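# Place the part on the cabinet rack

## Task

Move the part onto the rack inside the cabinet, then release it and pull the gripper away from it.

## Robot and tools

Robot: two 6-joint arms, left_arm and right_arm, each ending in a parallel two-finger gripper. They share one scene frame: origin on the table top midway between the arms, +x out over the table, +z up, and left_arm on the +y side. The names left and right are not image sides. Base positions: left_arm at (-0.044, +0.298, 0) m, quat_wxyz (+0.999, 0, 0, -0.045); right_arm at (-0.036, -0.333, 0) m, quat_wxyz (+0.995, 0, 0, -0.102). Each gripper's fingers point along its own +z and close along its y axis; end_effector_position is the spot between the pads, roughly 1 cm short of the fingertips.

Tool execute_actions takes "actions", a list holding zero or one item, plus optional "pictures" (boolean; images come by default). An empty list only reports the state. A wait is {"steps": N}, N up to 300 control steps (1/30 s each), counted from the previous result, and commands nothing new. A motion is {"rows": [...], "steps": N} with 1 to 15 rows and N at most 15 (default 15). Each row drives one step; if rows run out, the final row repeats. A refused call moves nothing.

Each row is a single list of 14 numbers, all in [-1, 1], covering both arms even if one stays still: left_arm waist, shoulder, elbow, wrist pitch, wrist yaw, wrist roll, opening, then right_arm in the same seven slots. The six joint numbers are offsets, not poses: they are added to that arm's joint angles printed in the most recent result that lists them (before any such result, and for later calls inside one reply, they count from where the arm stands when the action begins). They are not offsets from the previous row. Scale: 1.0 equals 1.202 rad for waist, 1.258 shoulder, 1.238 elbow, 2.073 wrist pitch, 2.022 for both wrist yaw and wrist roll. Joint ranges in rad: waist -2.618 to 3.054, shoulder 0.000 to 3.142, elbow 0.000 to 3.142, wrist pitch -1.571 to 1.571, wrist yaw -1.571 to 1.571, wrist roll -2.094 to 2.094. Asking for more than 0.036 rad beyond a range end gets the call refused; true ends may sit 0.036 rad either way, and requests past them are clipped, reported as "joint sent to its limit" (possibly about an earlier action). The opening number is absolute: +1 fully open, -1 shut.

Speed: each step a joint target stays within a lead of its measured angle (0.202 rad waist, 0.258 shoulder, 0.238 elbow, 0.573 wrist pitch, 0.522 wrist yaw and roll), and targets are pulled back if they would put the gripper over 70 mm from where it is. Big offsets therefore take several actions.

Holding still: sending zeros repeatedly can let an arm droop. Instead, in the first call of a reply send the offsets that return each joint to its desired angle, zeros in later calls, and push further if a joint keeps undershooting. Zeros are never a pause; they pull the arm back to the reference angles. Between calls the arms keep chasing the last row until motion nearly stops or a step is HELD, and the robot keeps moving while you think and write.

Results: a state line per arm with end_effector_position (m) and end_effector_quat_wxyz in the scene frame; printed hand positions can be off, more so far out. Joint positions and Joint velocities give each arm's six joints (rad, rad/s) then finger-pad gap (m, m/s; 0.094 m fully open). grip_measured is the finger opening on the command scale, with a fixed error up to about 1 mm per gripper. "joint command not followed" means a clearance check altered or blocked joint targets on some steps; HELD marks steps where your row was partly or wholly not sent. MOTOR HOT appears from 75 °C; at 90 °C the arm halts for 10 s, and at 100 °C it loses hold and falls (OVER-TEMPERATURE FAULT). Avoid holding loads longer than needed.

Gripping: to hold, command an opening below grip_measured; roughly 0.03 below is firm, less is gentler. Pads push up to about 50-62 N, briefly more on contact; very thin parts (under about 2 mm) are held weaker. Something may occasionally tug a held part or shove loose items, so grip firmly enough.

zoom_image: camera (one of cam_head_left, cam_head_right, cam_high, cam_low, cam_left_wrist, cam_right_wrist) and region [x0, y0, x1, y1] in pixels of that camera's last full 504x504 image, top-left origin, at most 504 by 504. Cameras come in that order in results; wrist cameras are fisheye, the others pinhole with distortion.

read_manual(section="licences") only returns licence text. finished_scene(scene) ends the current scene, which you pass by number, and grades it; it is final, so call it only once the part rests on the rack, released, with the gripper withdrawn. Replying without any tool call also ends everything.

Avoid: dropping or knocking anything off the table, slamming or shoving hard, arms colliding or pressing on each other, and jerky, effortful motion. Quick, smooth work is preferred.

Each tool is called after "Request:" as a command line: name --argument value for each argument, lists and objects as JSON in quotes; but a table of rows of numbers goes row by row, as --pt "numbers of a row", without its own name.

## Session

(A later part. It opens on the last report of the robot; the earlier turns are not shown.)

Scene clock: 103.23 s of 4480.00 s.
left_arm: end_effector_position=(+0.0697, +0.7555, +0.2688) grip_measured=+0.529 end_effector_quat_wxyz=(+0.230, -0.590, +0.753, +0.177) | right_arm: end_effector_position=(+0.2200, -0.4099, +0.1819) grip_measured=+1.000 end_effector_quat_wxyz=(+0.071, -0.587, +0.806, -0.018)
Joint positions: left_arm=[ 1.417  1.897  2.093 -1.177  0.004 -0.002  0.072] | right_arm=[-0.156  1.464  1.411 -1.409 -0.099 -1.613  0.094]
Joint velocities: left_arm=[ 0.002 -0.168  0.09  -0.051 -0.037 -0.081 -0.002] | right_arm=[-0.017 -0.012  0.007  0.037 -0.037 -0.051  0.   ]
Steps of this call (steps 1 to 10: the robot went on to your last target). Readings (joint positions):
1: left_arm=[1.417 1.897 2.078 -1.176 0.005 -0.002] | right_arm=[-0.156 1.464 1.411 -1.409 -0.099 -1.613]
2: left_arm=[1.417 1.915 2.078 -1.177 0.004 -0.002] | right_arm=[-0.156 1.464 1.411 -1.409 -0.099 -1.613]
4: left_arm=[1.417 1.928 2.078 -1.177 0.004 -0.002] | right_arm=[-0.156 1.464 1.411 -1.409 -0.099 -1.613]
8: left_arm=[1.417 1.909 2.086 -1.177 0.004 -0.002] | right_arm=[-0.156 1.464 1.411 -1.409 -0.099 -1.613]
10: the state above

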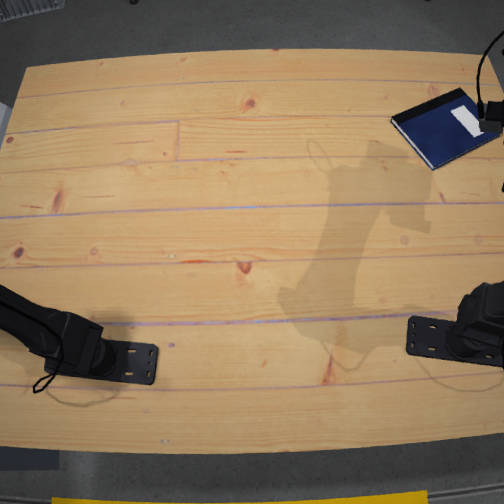

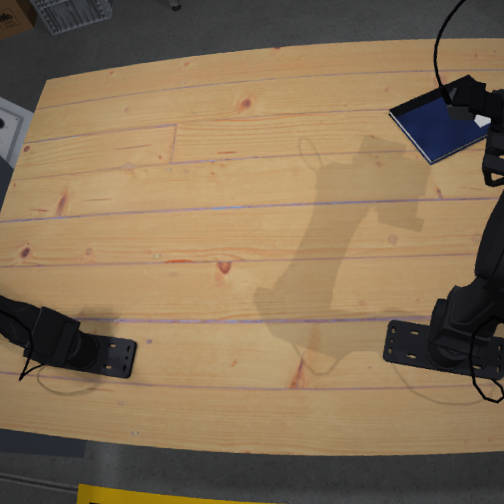

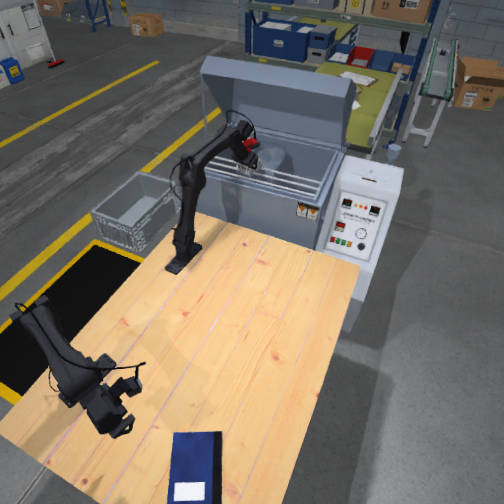

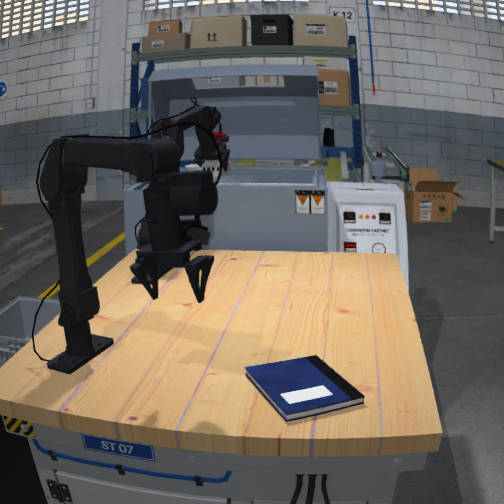

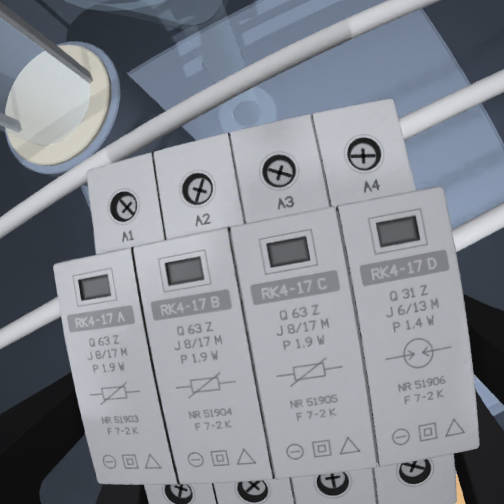

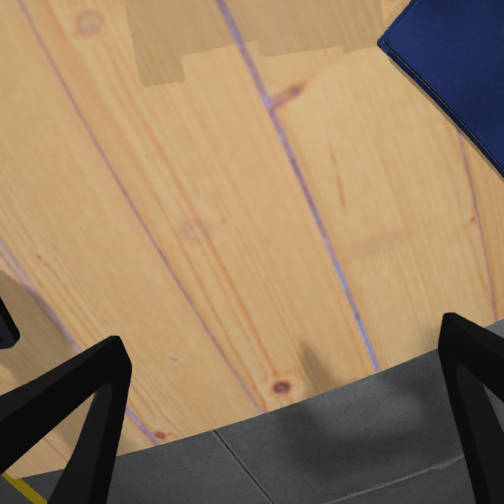

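Request:
execute_actions --actions '[{"rows": [[0,-0.034,0.03,0.034,0,0.001,0.495,0,0,0,0,0,0,1],[0,-0.03,0.028,0.039,0,0.001,0.495,0,0,0,0,0,0,1],[0,-0.026,0.025,0.044,0,0.001,0.495,0,0,0,0,0,0,1],[0,-0.021,0.022,0.049,0,0.001,0.495,0,0,0,0,0,0,1],[0,-0.016,0.019,0.054,0,0.001,0.495,0,0,0,0,0,0,1],[0,-0.011,0.016,0.058,0,0.001,0.495,0,0,0,0,0,0,1],[0,-0.006,0.013,0.062,0,0.001,0.495,0,0,0,0,0,0,1],[0,-0.002,0.011,0.062,0,0.001,0.495,0,0,0,0,0,0,1],[0,0.002,0.009,0.062,0,0.001,0.495,0,0,0,0,0,0,1],[0,0.005,0.007,0.062,0,0.001,0.495,0,0,0,0,0,0,1],[0,0.007,0.007,0.062,0,0.001,0.495,0,0,0,0,0,0,1]], "steps": 15}]' --pictures false

Request:
execute_actions --actions '[{"steps": 6}]'

Scene clock: 117.63 s of 4480.00 s.
left_arm: end_effector_position=(+0.0734, +0.7706, +0.2592) grip_measured=+0.529 end_effector_quat_wxyz=(+0.236, -0.588, +0.752, +0.182) | right_arm: end_effector_position=(+0.2199, -0.4100, +0.1819) grip_measured=+1.000 end_effector_quat_wxyz=(+0.071, -0.587, +0.806, -0.018)
Joint positions: left_arm=[ 1.417  1.931  2.089 -1.124  0.004 -0.002  0.072] | right_arm=[-0.156  1.464  1.411 -1.409 -0.098 -1.613  0.094]
Joint velocities: left_arm=[-0.002  0.085 -0.076  0.007 -0.022  0.051 -0.   ] | right_arm=[ 0.012 -0.012 -0.022  0.051 -0.051 -0.007  0.   ]
Steps of this call (steps 1 to 30: the robot went on to your last target; steps 31 to 90: nothing new was sent; then 10.90 s passed at rest; steps 91 to 105: all 15 steps of this action). Readings (joint positions):
91: left_arm=[1.417 1.884 2.099 -1.177 0.004 -0.002] | right_arm=[-0.156 1.464 1.411 -1.409 -0.099 -1.613]
92: left_arm=[1.417 1.884 2.099 -1.177 0.004 -0.002] | right_arm=[-0.156 1.464 1.411 -1.409 -0.099 -1.613]
94: left_arm=[1.417 1.884 2.099 -1.172 0.004 -0.002] | right_arm=[-0.156 1.464 1.411 -1.409 -0.099 -1.613]
98: left_arm=[1.417 1.894 2.099 -1.146 0.004 -0.002] | right_arm=[-0.156 1.464 1.411 -1.409 -0.098 -1.613]
105: the state above

Scene clock: 117.83 s of 4480.00 s.
left_arm: end_effector_position=(+0.0735, +0.7711, +0.2560) grip_measured=+0.529 end_effector_quat_wxyz=(+0.234, -0.589, +0.752, +0.180) | right_arm: end_effector_position=(+0.2199, -0.4100, +0.1819) grip_measured=+1.000 end_effector_quat_wxyz=(+0.071, -0.587, +0.806, -0.018)
Joint positions: left_arm=[ 1.417  1.936  2.086 -1.122  0.004 -0.002  0.072] | right_arm=[-0.156  1.464  1.411 -1.409 -0.098 -1.613  0.094]
Joint velocities: left_arm=[-0.032 -0.002 -0.007  0.022 -0.037 -0.125 -0.001] | right_arm=[-0.017 -0.012  0.007 -0.051 -0.022  0.081  0.   ]
Steps of this call (steps 1 to 6: the robot went on to your last target). Readings (joint positions):
1: left_arm=[1.417 1.934 2.087 -1.124 0.004 -0.002] | right_arm=[-0.156 1.464 1.411 -1.409 -0.098 -1.613]
2: left_arm=[1.417 1.935 2.086 -1.124 0.004 -0.002] | right_arm=[-0.156 1.464 1.411 -1.409 -0.098 -1.613]
4: left_arm=[1.417 1.936 2.086 -1.124 0.004 -0.002] | right_arm=[-0.156 1.464 1.411 -1.409 -0.098 -1.613]
6: the state above

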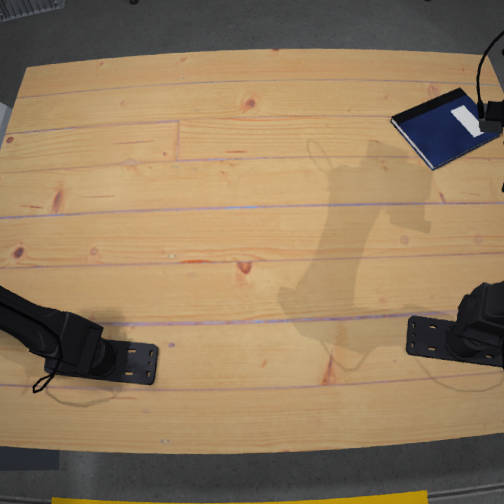

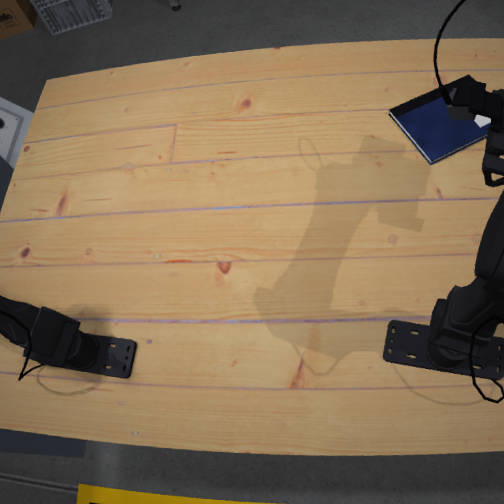

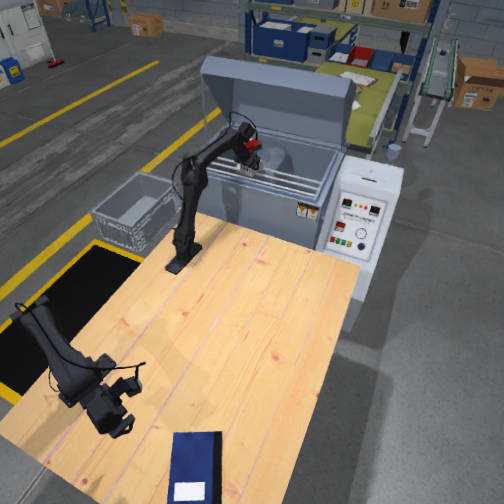

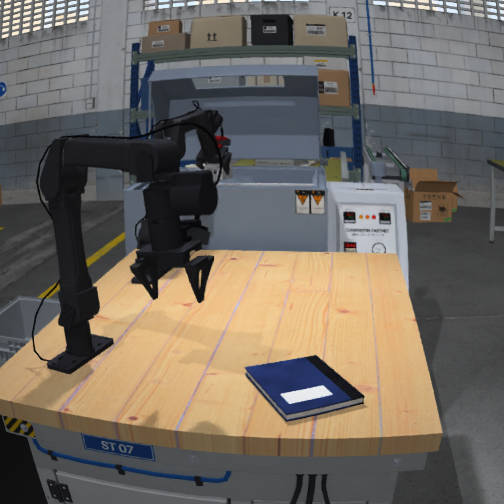

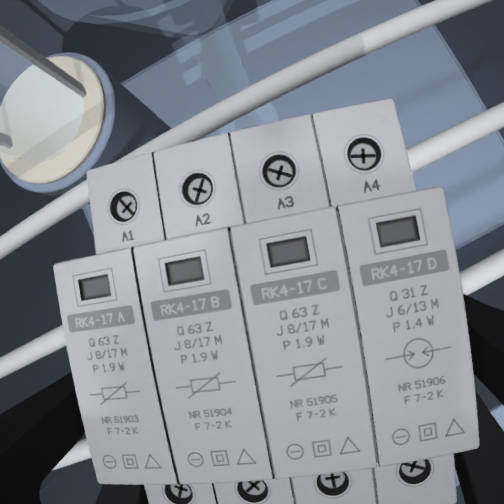

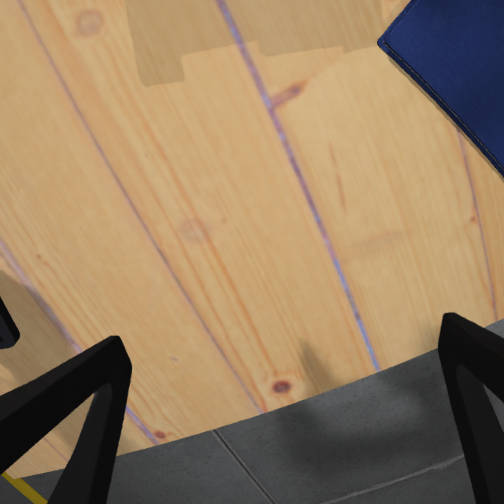

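Request:
execute_actions --actions '[{"rows": [[0,-0.031,0.006,0.04,0,0.001,0.495,0,0,0,0,0,0,1],[0,-0.037,-0.001,0.045,0,0.001,0.495,0,0,0,0,0,0,1],[0,-0.04,-0.009,0.05,0,0.001,0.495,0,0,0,0,0,0,1],[0,-0.042,-0.017,0.055,0,0.001,0.495,0,0,0,0,0,0,1],[0,-0.044,-0.025,0.06,0,0.001,0.495,0,0,0,0,0,0,1],[0,-0.046,-0.033,0.065,0,0.001,0.495,0,0,0,0,0,0,1],[0,-0.048,-0.041,0.07,0,0.001,0.495,0,0,0,0,0,0,1],[0,-0.05,-0.049,0.074,0,0.001,0.495,0,0,0,0,0,0,1],[0,-0.052,-0.057,0.078,0,0.001,0.495,0,0,0,0,0,0,1],[0,-0.054,-0.065,0.081,0,0.001,0.495,0,0,0,0,0,0,1],[0,-0.056,-0.072,0.084,0,0.001,0.495,0,0,0,0,0,0,1],[0,-0.058,-0.079,0.086,0,0.001,0.495,0,0,0,0,0,0,1],[0,-0.059,-0.085,0.087,0,0.001,0.495,0,0,0,0,0,0,1],[0,-0.06,-0.09,0.087,0,0.001,0.495,0,0,0,0,0,0,1],[0,-0.0605,-0.094,0.087,0,0.001,0.495,0,0,0,0,0,0,1]], "steps": 15}]' --pictures false

Request:
execute_actions --actions '[{"steps": 8}]'

Scene clock: 130.83 s of 4480.00 s.
left_arm: end_effector_position=(+0.0739, +0.7726, +0.2350) grip_measured=+0.529 end_effector_quat_wxyz=(+0.232, -0.589, +0.753, +0.179) | right_arm: end_effector_position=(+0.2199, -0.4101, +0.1819) grip_measured=+1.000 end_effector_quat_wxyz=(+0.071, -0.587, +0.806, -0.019)
Joint positions: left_arm=[ 1.417  1.912  1.967 -1.031  0.004 -0.002  0.072] | right_arm=[-0.156  1.464  1.411 -1.409 -0.098 -1.613  0.094]
Joint velocities: left_arm=[ 0.002 -0.027 -0.193  0.037  0.022  0.066 -0.   ] | right_arm=[-0.007  0.007 -0.012  0.051  0.051 -0.051  0.   ]
Steps of this call (steps 1 to 15: the robot went on to your last target; steps 16 to 90: nothing new was sent; then 9.50 s passed at rest; steps 91 to 105: all 15 steps of this action). Readings (joint positions):
91: left_arm=[1.417 1.936 2.086 -1.120 0.004 -0.002] | right_arm=[-0.156 1.464 1.411 -1.409 -0.098 -1.613]
92: left_arm=[1.417 1.935 2.083 -1.116 0.004 -0.002] | right_arm=[-0.156 1.464 1.411 -1.409 -0.098 -1.613]
94: left_arm=[1.417 1.931 2.070 -1.103 0.004 -0.002] | right_arm=[-0.156 1.464 1.411 -1.409 -0.098 -1.613]
98: left_arm=[1.417 1.922 2.031 -1.073 0.004 -0.002] | right_arm=[-0.156 1.464 1.411 -1.409 -0.098 -1.613]
105: the state above

Scene clock: 131.10 s of 4480.00 s.
left_arm: end_effector_position=(+0.0741, +0.7734, +0.2326) grip_measured=+0.529 end_effector_quat_wxyz=(+0.233, -0.589, +0.753, +0.179) | right_arm: end_effector_position=(+0.2199, -0.4101, +0.1819) grip_measured=+1.000 end_effector_quat_wxyz=(+0.071, -0.587, +0.806, -0.019)
Joint positions: left_arm=[ 1.417  1.911  1.956 -1.019  0.004 -0.002  0.072] | right_arm=[-0.156  1.464  1.411 -1.409 -0.098 -1.613  0.094]
Joint velocities: left_arm=[-0.022  0.017  0.017  0.081 -0.022 -0.022  0.   ] | right_arm=[ 0.007 -0.002 -0.012  0.007 -0.007 -0.066  0.   ]
Steps of this call (steps 1 to 8: the robot went on to your last target). Readings (joint positions):
1: left_arm=[1.417 1.911 1.962 -1.029 0.004 -0.002] | right_arm=[-0.156 1.464 1.411 -1.409 -0.098 -1.613]
2: left_arm=[1.417 1.911 1.959 -1.027 0.004 -0.002] | right_arm=[-0.156 1.464 1.411 -1.409 -0.098 -1.613]
4: left_arm=[1.417 1.911 1.956 -1.026 0.004 -0.002] | right_arm=[-0.156 1.464 1.411 -1.409 -0.098 -1.613]
8: the state above

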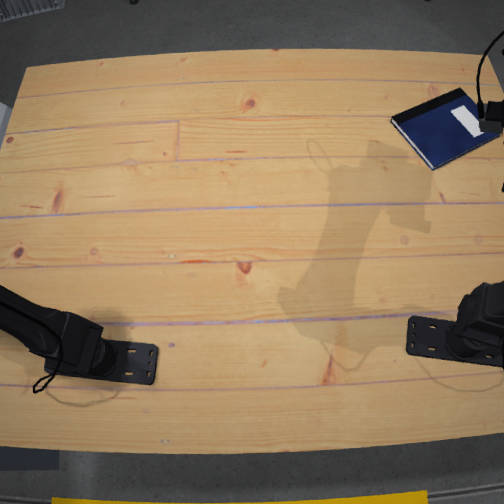

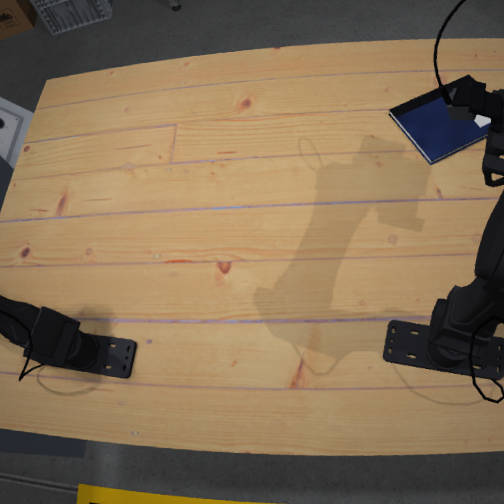

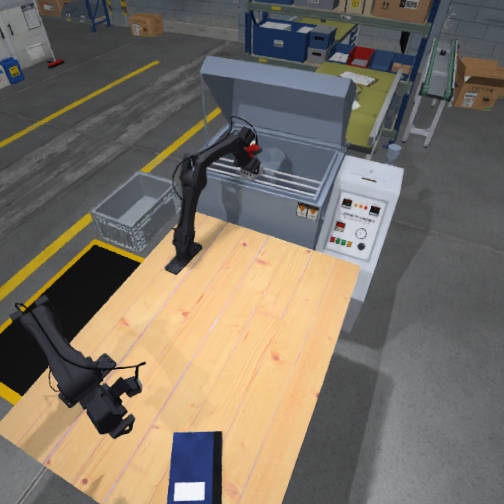

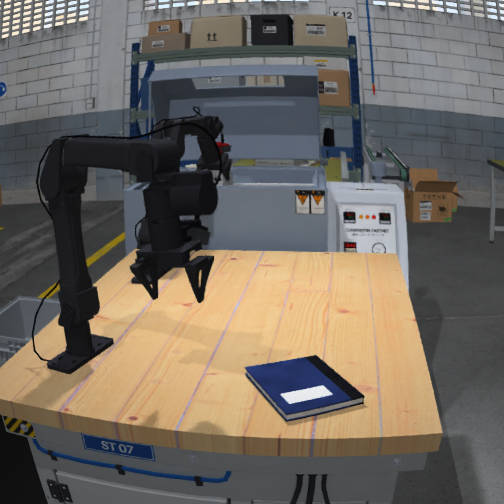

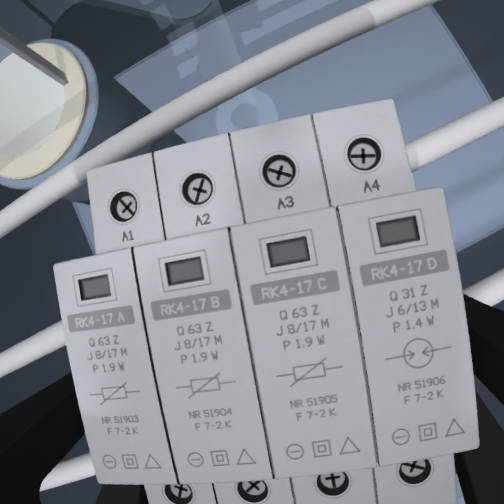

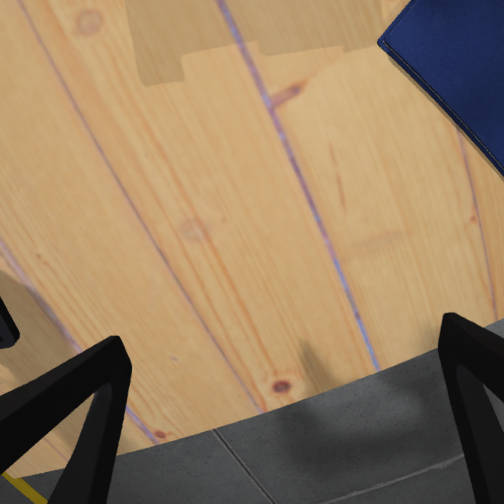

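Request:
execute_actions --actions '[{"rows": [[0,-0.041,0.007,0.04,0,0.001,0.495,0,0,0,0,0,0,1],[0,-0.0415,0.003,0.042,0,0.001,0.495,0,0,0,0,0,0,1],[0,-0.042,-0.001,0.044,0,0.001,0.495,0,0,0,0,0,0,1],[0,-0.0425,-0.005,0.046,0,0.001,0.495,0,0,0,0,0,0,1],[0,-0.043,-0.009,0.048,0,0.001,0.495,0,0,0,0,0,0,1],[0,-0.0435,-0.013,0.05,0,0.001,0.495,0,0,0,0,0,0,1],[0,-0.044,-0.017,0.052,0,0.001,0.495,0,0,0,0,0,0,1],[0,-0.0445,-0.021,0.054,0,0.001,0.495,0,0,0,0,0,0,1],[0,-0.0445,-0.025,0.056,0,0.001,0.495,0,0,0,0,0,0,1],[0,-0.0445,-0.028,0.056,0,0.001,0.495,0,0,0,0,0,0,1],[0,-0.0445,-0.031,0.056,0,0.001,0.495,0,0,0,0,0,0,1]], "steps": 15}]' --pictures false

Request:
execute_actions --actions '[{"steps": 4}]'

Scene clock: 141.73 s of 4480.00 s.
left_arm: end_effector_position=(+0.0744, +0.7751, +0.2294) grip_measured=+0.529 end_effector_quat_wxyz=(+0.239, -0.587, +0.751, +0.185) | right_arm: end_effector_position=(+0.2198, -0.4102, +0.1818) grip_measured=+1.000 end_effector_quat_wxyz=(+0.070, -0.587, +0.806, -0.019)
Joint positions: left_arm=[ 1.417  1.896  1.912 -0.973  0.003 -0.001  0.072] | right_arm=[-0.156  1.464  1.411 -1.409 -0.097 -1.613  0.094]
Joint velocities: left_arm=[-0.022 -0.017 -0.017 -0.007 -0.066 -0.051  0.001] | right_arm=[ 0.007 -0.032 -0.007  0.081 -0.051  0.007  0.   ]
Steps of this call (steps 1 to 30: the robot went on to your last target; steps 31 to 90: nothing new was sent; then 7.13 s passed at rest; steps 91 to 105: all 15 steps of this action). Readings (joint positions):
91: left_arm=[1.417 1.911 1.956 -1.014 0.004 -0.002] | right_arm=[-0.156 1.464 1.411 -1.409 -0.098 -1.613]
92: left_arm=[1.417 1.911 1.955 -1.013 0.004 -0.002] | right_arm=[-0.156 1.464 1.411 -1.409 -0.098 -1.613]
94: left_arm=[1.417 1.908 1.947 -1.006 0.004 -0.002] | right_arm=[-0.156 1.464 1.411 -1.409 -0.097 -1.613]
98: left_arm=[1.417 1.903 1.928 -0.993 0.004 -0.002] | right_arm=[-0.156 1.464 1.411 -1.409 -0.097 -1.613]
105: the state above

Scene clock: 141.87 s of 4480.00 s.
left_arm: end_effector_position=(+0.0744, +0.7753, +0.2294) grip_measured=+0.529 end_effector_quat_wxyz=(+0.239, -0.587, +0.751, +0.185) | right_arm: end_effector_position=(+0.2198, -0.4102, +0.1818) grip_measured=+1.000 end_effector_quat_wxyz=(+0.070, -0.587, +0.806, -0.019)
Joint positions: left_arm=[ 1.417  1.896  1.912 -0.972  0.003 -0.001  0.072] | right_arm=[-0.156  1.464  1.411 -1.409 -0.097 -1.613  0.094]
Joint velocities: left_arm=[ 0.002 -0.007  0.002 -0.007 -0.051 -0.007  0.001] | right_arm=[-0.012  0.002  0.002  0.007 -0.007  0.007  0.   ]
Steps of this call (steps 1 to 4: the robot went on to your last target). Readings (joint positions):
1: left_arm=[1.417 1.896 1.912 -0.972 0.003 -0.001] | right_arm=[-0.156 1.464 1.411 -1.409 -0.097 -1.613]
2: left_arm=[1.417 1.896 1.912 -0.972 0.003 -0.001] | right_arm=[-0.156 1.464 1.411 -1.409 -0.097 -1.613]
4: the state above

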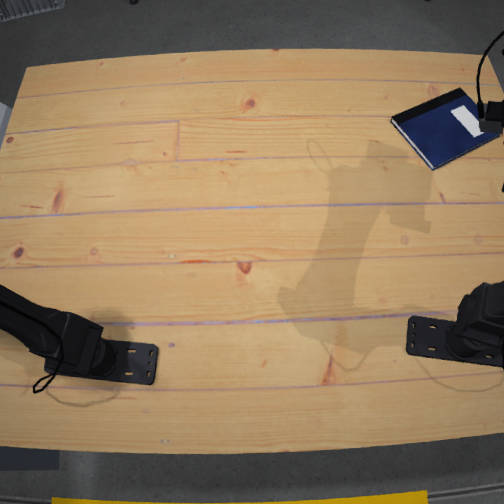

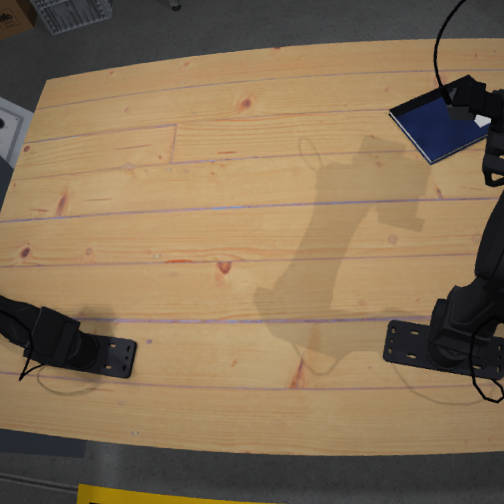

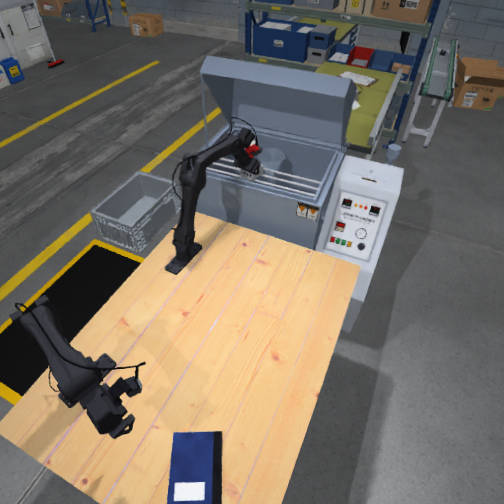

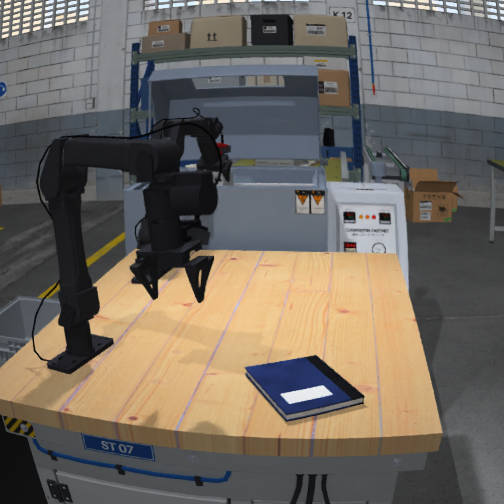

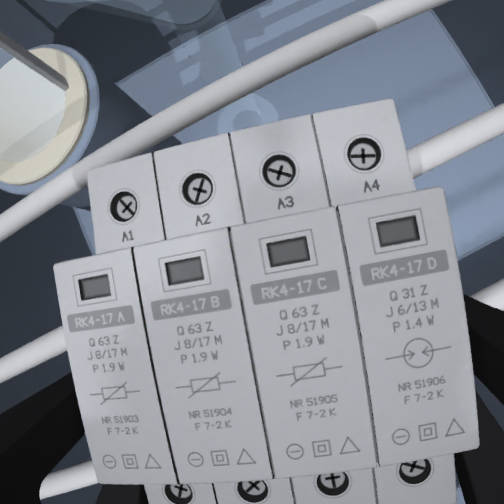

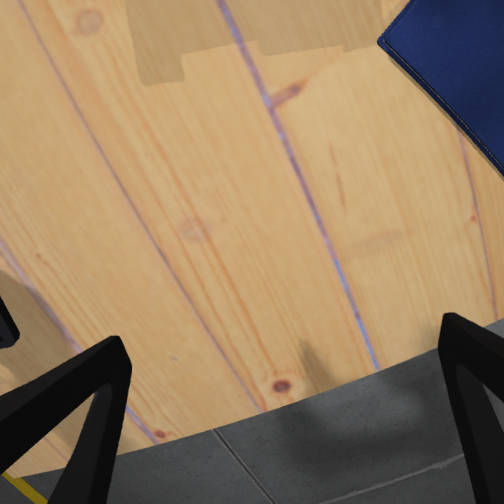

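Request:
execute_actions --actions '[{"rows": [[0,-0.03,0.004,0.027,0,0,0.495,0,0,0,0,0,0,1],[0,-0.027,0.003,0.02,0,0,0.495,0,0,0,0,0,0,1],[0,-0.024,0.002,0.013,0,0,0.495,0,0,0,0,0,0,1],[0,-0.021,0.002,0.006,0,0,0.495,0,0,0,0,0,0,1],[0,-0.018,0.002,0,0,0,0.5,0,0,0,0,0,0,1],[0,-0.018,0.002,0,0,0,0.51,0,0,0,0,0,0,1],[0,-0.018,0.002,0,0,0,0.52,0,0,0,0,0,0,1],[0,-0.018,0.002,0,0,0,0.53,0,0,0,0,0,0,1],[0,-0.018,0.002,0,0,0,0.545,0,0,0,0,0,0,1],[0,-0.018,0.002,0,0,0,0.57,0,0,0,0,0,0,1],[0,-0.018,0.002,0,0,0,0.62,0,0,0,0,0,0,1],[0,-0.018,0.002,0,0,0,0.7,0,0,0,0,0,0,1],[0,-0.018,0.002,0,0,0,0.8,0,0,0,0,0,0,1],[0,-0.018,0.002,0,0,0,0.9,0,0,0,0,0,0,1],[0,-0.018,0.002,0,0,0,1,0,0,0,0,0,0,1]], "steps": 15}]' --pictures false

Request:
execute_actions --actions '[{"rows": [[0,-0.02,0.005,0,0,0,1,0,0,0,0,0,0,1],[0,-0.032,0.004,-0.003,0,0,1,0,0,0,0,0,0,1],[0,-0.05,0,-0.012,0,0,1,0,0,0,0,0,0,1],[0,-0.075,-0.006,-0.025,0,0,1,0,0,0,0,0,0,1],[0,-0.105,-0.016,-0.04,0,0,1,0,0,0,0,0,0,1],[0,-0.14,-0.03,-0.056,0,0,1,0,0,0,0,0,0,1],[0,-0.178,-0.046,-0.073,0,0,1,0,0,0,0,0,0,1],[0,-0.216,-0.063,-0.09,0,0,1,0,0,0,0,0,0,1],[0,-0.254,-0.08,-0.107,0,0,1,0,0,0,0,0,0,1],[0,-0.292,-0.097,-0.124,0,0,1,0,0,0,0,0,0,1],[0,-0.33,-0.114,-0.14,0,0,1,0,0,0,0,0,0,1],[0,-0.367,-0.131,-0.155,0,0,1,0,0,0,0,0,0,1],[0,-0.4,-0.148,-0.168,0,0,1,0,0,0,0,0,0,1],[0,-0.43,-0.165,-0.178,0,0,1,0,0,0,0,0,0,1],[0,-0.46,-0.182,-0.185,0,0,1,0,0,0,0,0,0,1]], "steps": 15}]' --pictures false

Request:
execute_actions --actions '[{"rows": [[-0.01,-0.09,-0.05,-0.03,0,0,1,0,0,0,0,0,0,1],[-0.03,-0.12,-0.07,-0.03,0,0,1,0,0,0,0,0,0,1],[-0.06,-0.15,-0.09,-0.03,0,0,1,0,0,0,0,0,0,1],[-0.1,-0.18,-0.115,-0.03,0,0,1,0,0,0,0,0,0,1],[-0.14,-0.21,-0.14,-0.02,0,0,1,0,0,0,0,0,0,1],[-0.185,-0.235,-0.17,-0.01,0,0,1,0,0,0,0,0,0,1],[-0.23,-0.26,-0.2,0,0,0,1,0,0,0,0,0,0,1],[-0.275,-0.28,-0.23,0.01,0,0,1,0,0,0,0,0,0,1],[-0.32,-0.3,-0.26,0.02,0,0,1,0,0,0,0,0,0,1],[-0.365,-0.315,-0.29,0.03,0,0,1,0,0,0,0,0,0,1],[-0.41,-0.33,-0.32,0.04,0,0,1,0,0,0,0,0,0,1],[-0.45,-0.34,-0.345,0.04,0,0,1,0,0,0,0,0,0,1],[-0.48,-0.35,-0.365,0.04,0,0,1,0,0,0,0,0,0,1],[-0.5,-0.355,-0.38,0.04,0,0,1,0,0,0,0,0,0,1],[-0.51,-0.36,-0.39,0.04,0,0,1,0,0,0,0,0,0,1]], "steps": 15}]' --pictures false

Request:
execute_actions --actions '[{"steps": 8}]'

Scene clock: 157.17 s of 4480.00 s.
left_arm: end_effector_position=(+0.0744, +0.7747, +0.2296) grip_measured=+0.961 end_effector_quat_wxyz=(+0.239, -0.587, +0.751, +0.184) | right_arm: end_effector_position=(+0.2198, -0.4104, +0.1818) grip_measured=+1.000 end_effector_quat_wxyz=(+0.070, -0.587, +0.806, -0.019)
Joint positions: left_arm=[ 1.417  1.895  1.912 -0.974  0.004 -0.001  0.092] | right_arm=[-0.156  1.464  1.411 -1.409 -0.096 -1.613  0.094]
Joint velocities: left_arm=[ 0.002 -0.012 -0.007  0.051 -0.037  0.066  0.103] | right_arm=[-0.002 -0.002  0.007 -0.051  0.007 -0.037  0.   ]
Steps of this call (steps 1 to 15: the robot went on to your last target; steps 16 to 90: nothing new was sent; then 11.80 s passed at rest; steps 91 to 105: all 15 steps of this action). Readings (joint positions):
91: left_arm=[1.417 1.896 1.912 -0.972 0.003 -0.001] | right_arm=[-0.156 1.464 1.411 -1.409 -0.097 -1.613]
92: left_arm=[1.417 1.896 1.912 -0.972 0.003 -0.001] | right_arm=[-0.156 1.464 1.411 -1.409 -0.097 -1.613]
94: left_arm=[1.417 1.896 1.912 -0.973 0.003 -0.001] | right_arm=[-0.156 1.464 1.411 -1.409 -0.096 -1.613]
98: left_arm=[1.417 1.896 1.912 -0.974 0.003 -0.001] | right_arm=[-0.156 1.464 1.411 -1.409 -0.096 -1.613]
105: the state above

Scene clock: 157.67 s of 4480.00 s.
left_arm: end_effector_position=(+0.0380, +0.6279, +0.3317) grip_measured=+1.000 end_effector_quat_wxyz=(+0.275, -0.578, +0.739, +0.212) | right_arm: end_effector_position=(+0.2198, -0.4104, +0.1818) grip_measured=+1.000 end_effector_quat_wxyz=(+0.070, -0.587, +0.806, -0.019)
Joint positions: left_arm=[ 1.417  1.38   1.74  -1.222  0.004 -0.001  0.094] | right_arm=[-0.156  1.464  1.411 -1.409 -0.096 -1.613  0.094]
Joint velocities: left_arm=[ 0.002 -1.419 -0.496 -0.755 -0.022 -0.037  0.   ] | right_arm=[-0.022  0.007  0.032 -0.007 -0.022  0.081  0.   ]
Steps of this call (steps 1 to 15: all 15 steps of this action). Readings (joint positions):
1: left_arm=[1.417 1.895 1.912 -0.974 0.004 -0.001] | right_arm=[-0.156 1.464 1.411 -1.409 -0.096 -1.613]
2: left_arm=[1.417 1.894 1.912 -0.974 0.004 -0.001] | right_arm=[-0.156 1.464 1.411 -1.409 -0.096 -1.613]
4: left_arm=[1.417 1.880 1.909 -0.979 0.004 -0.001] | right_arm=[-0.156 1.464 1.411 -1.409 -0.096 -1.613]
8: left_arm=[1.417 1.757 1.856 -1.039 0.004 -0.001] | right_arm=[-0.156 1.464 1.411 -1.409 -0.096 -1.613]
15: the state above

Scene clock: 158.17 s of 4480.00 s.
left_arm: end_effector_position=(+0.1346, +0.4653, +0.2864) grip_measured=+1.000 end_effector_quat_wxyz=(+0.332, -0.344, +0.869, +0.128) | right_arm: end_effector_position=(+0.2197, -0.4106, +0.1818) grip_measured=+1.000 end_effector_quat_wxyz=(+0.069, -0.587, +0.806, -0.019)
Joint positions: left_arm=[ 0.845  0.956  1.292 -1.179  0.007 -0.001  0.094] | right_arm=[-0.156  1.464  1.411 -1.409 -0.095 -1.613  0.094]
Joint velocities: left_arm=[-0.735 -0.178 -0.628  0.007 -0.007 -0.066  0.   ] | right_arm=[-0.017  0.007 -0.007 -0.007 -0.037  0.007  0.   ]
Steps of this call (steps 1 to 15: all 15 steps of this action). Readings (joint positions):
1: left_arm=[1.417 1.331 1.722 -1.238 0.004 -0.001] | right_arm=[-0.156 1.464 1.411 -1.409 -0.095 -1.613]
2: left_arm=[1.413 1.287 1.704 -1.244 0.002 -0.001] | right_arm=[-0.156 1.464 1.411 -1.409 -0.095 -1.613]
4: left_arm=[1.370 1.209 1.661 -1.247 -0.003 -0.001] | right_arm=[-0.156 1.464 1.411 -1.409 -0.095 -1.613]
8: left_arm=[1.177 1.075 1.530 -1.237 -0.001 -0.001] | right_arm=[-0.156 1.464 1.411 -1.409 -0.095 -1.613]
15: the state above

Scene clock: 158.43 s of 4480.00 s.
left_arm: end_effector_position=(+0.1400, +0.4596, +0.2785) grip_measured=+1.000 end_effector_quat_wxyz=(+0.331, -0.331, +0.876, +0.121) | right_arm: end_effector_position=(+0.2197, -0.4106, +0.1818) grip_measured=+1.000 end_effector_quat_wxyz=(+0.069, -0.587, +0.806, -0.019)
Joint positions: left_arm=[ 0.813  0.948  1.26  -1.162  0.008 -0.001  0.094] | right_arm=[-0.156  1.464  1.411 -1.409 -0.095 -1.613  0.094]
Joint velocities: left_arm=[ 0.007 -0.037 -0.012 -0.037 -0.066 -0.081  0.   ] | right_arm=[-0.002 -0.022  0.012  0.081 -0.022  0.037  0.   ]
Steps of this call (steps 1 to 8: the robot went on to your last target). Readings (joint positions):
1: left_arm=[0.826 0.952 1.275 -1.179 0.008 -0.001] | right_arm=[-0.156 1.464 1.411 -1.409 -0.095 -1.613]
2: left_arm=[0.817 0.951 1.265 -1.179 0.008 -0.001] | right_arm=[-0.156 1.464 1.411 -1.409 -0.095 -1.613]
4: left_arm=[0.813 0.951 1.260 -1.175 0.008 -0.001] | right_arm=[-0.156 1.464 1.411 -1.409 -0.095 -1.613]
8: the state above

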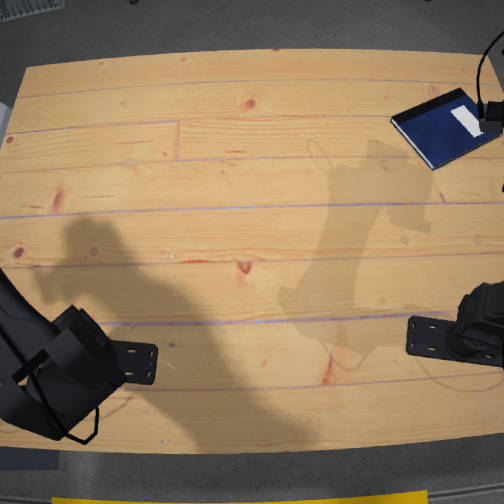

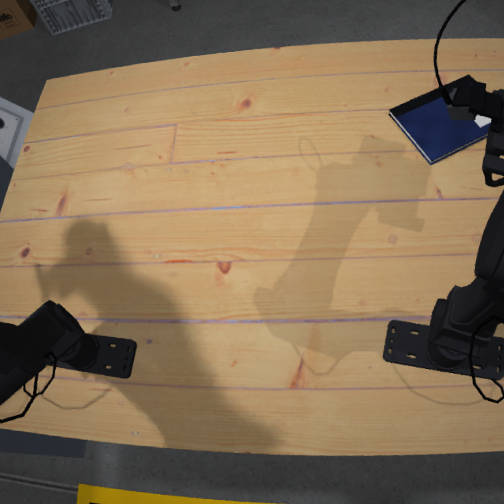

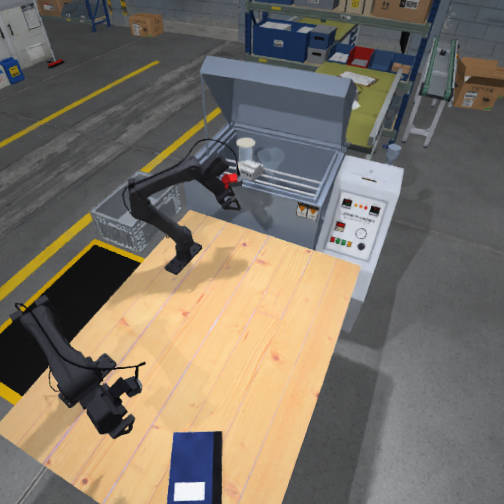

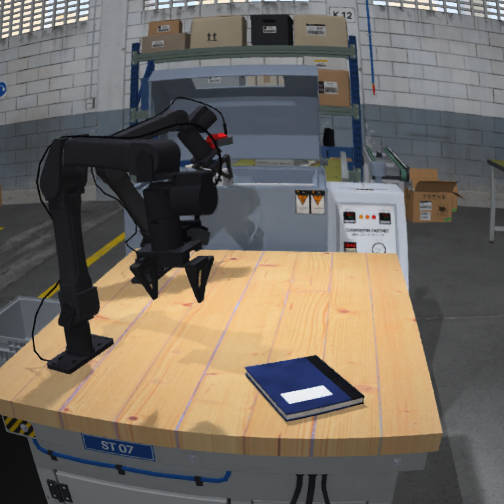

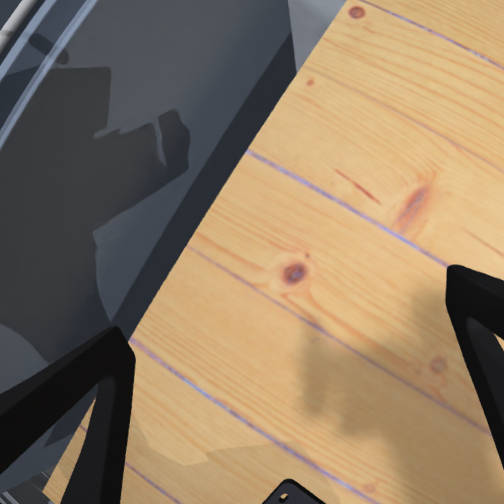

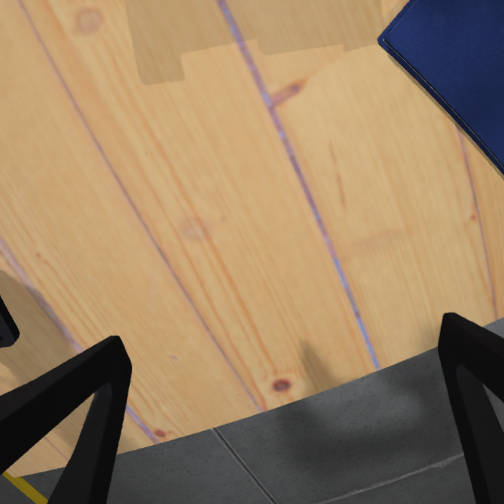

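Request:
zoom_image --camera "cam_high" --region '[210, 125, 310, 205]'

Region (210, 125, 310, 205) of cam_high's 504x504 image, scaled by 5.040, with more detail than that image has; it fills the top 403 rows of this view, and the rest is white.

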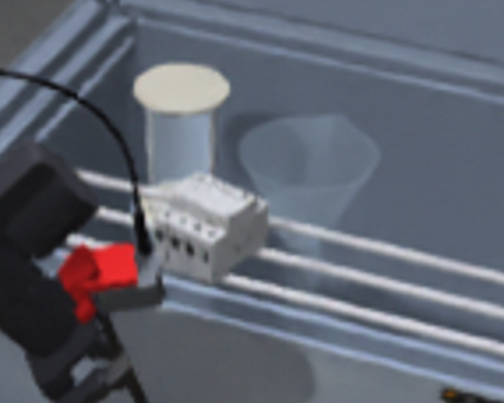

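Request:
finished_scene --scene 2

The scene is finished: the task was done.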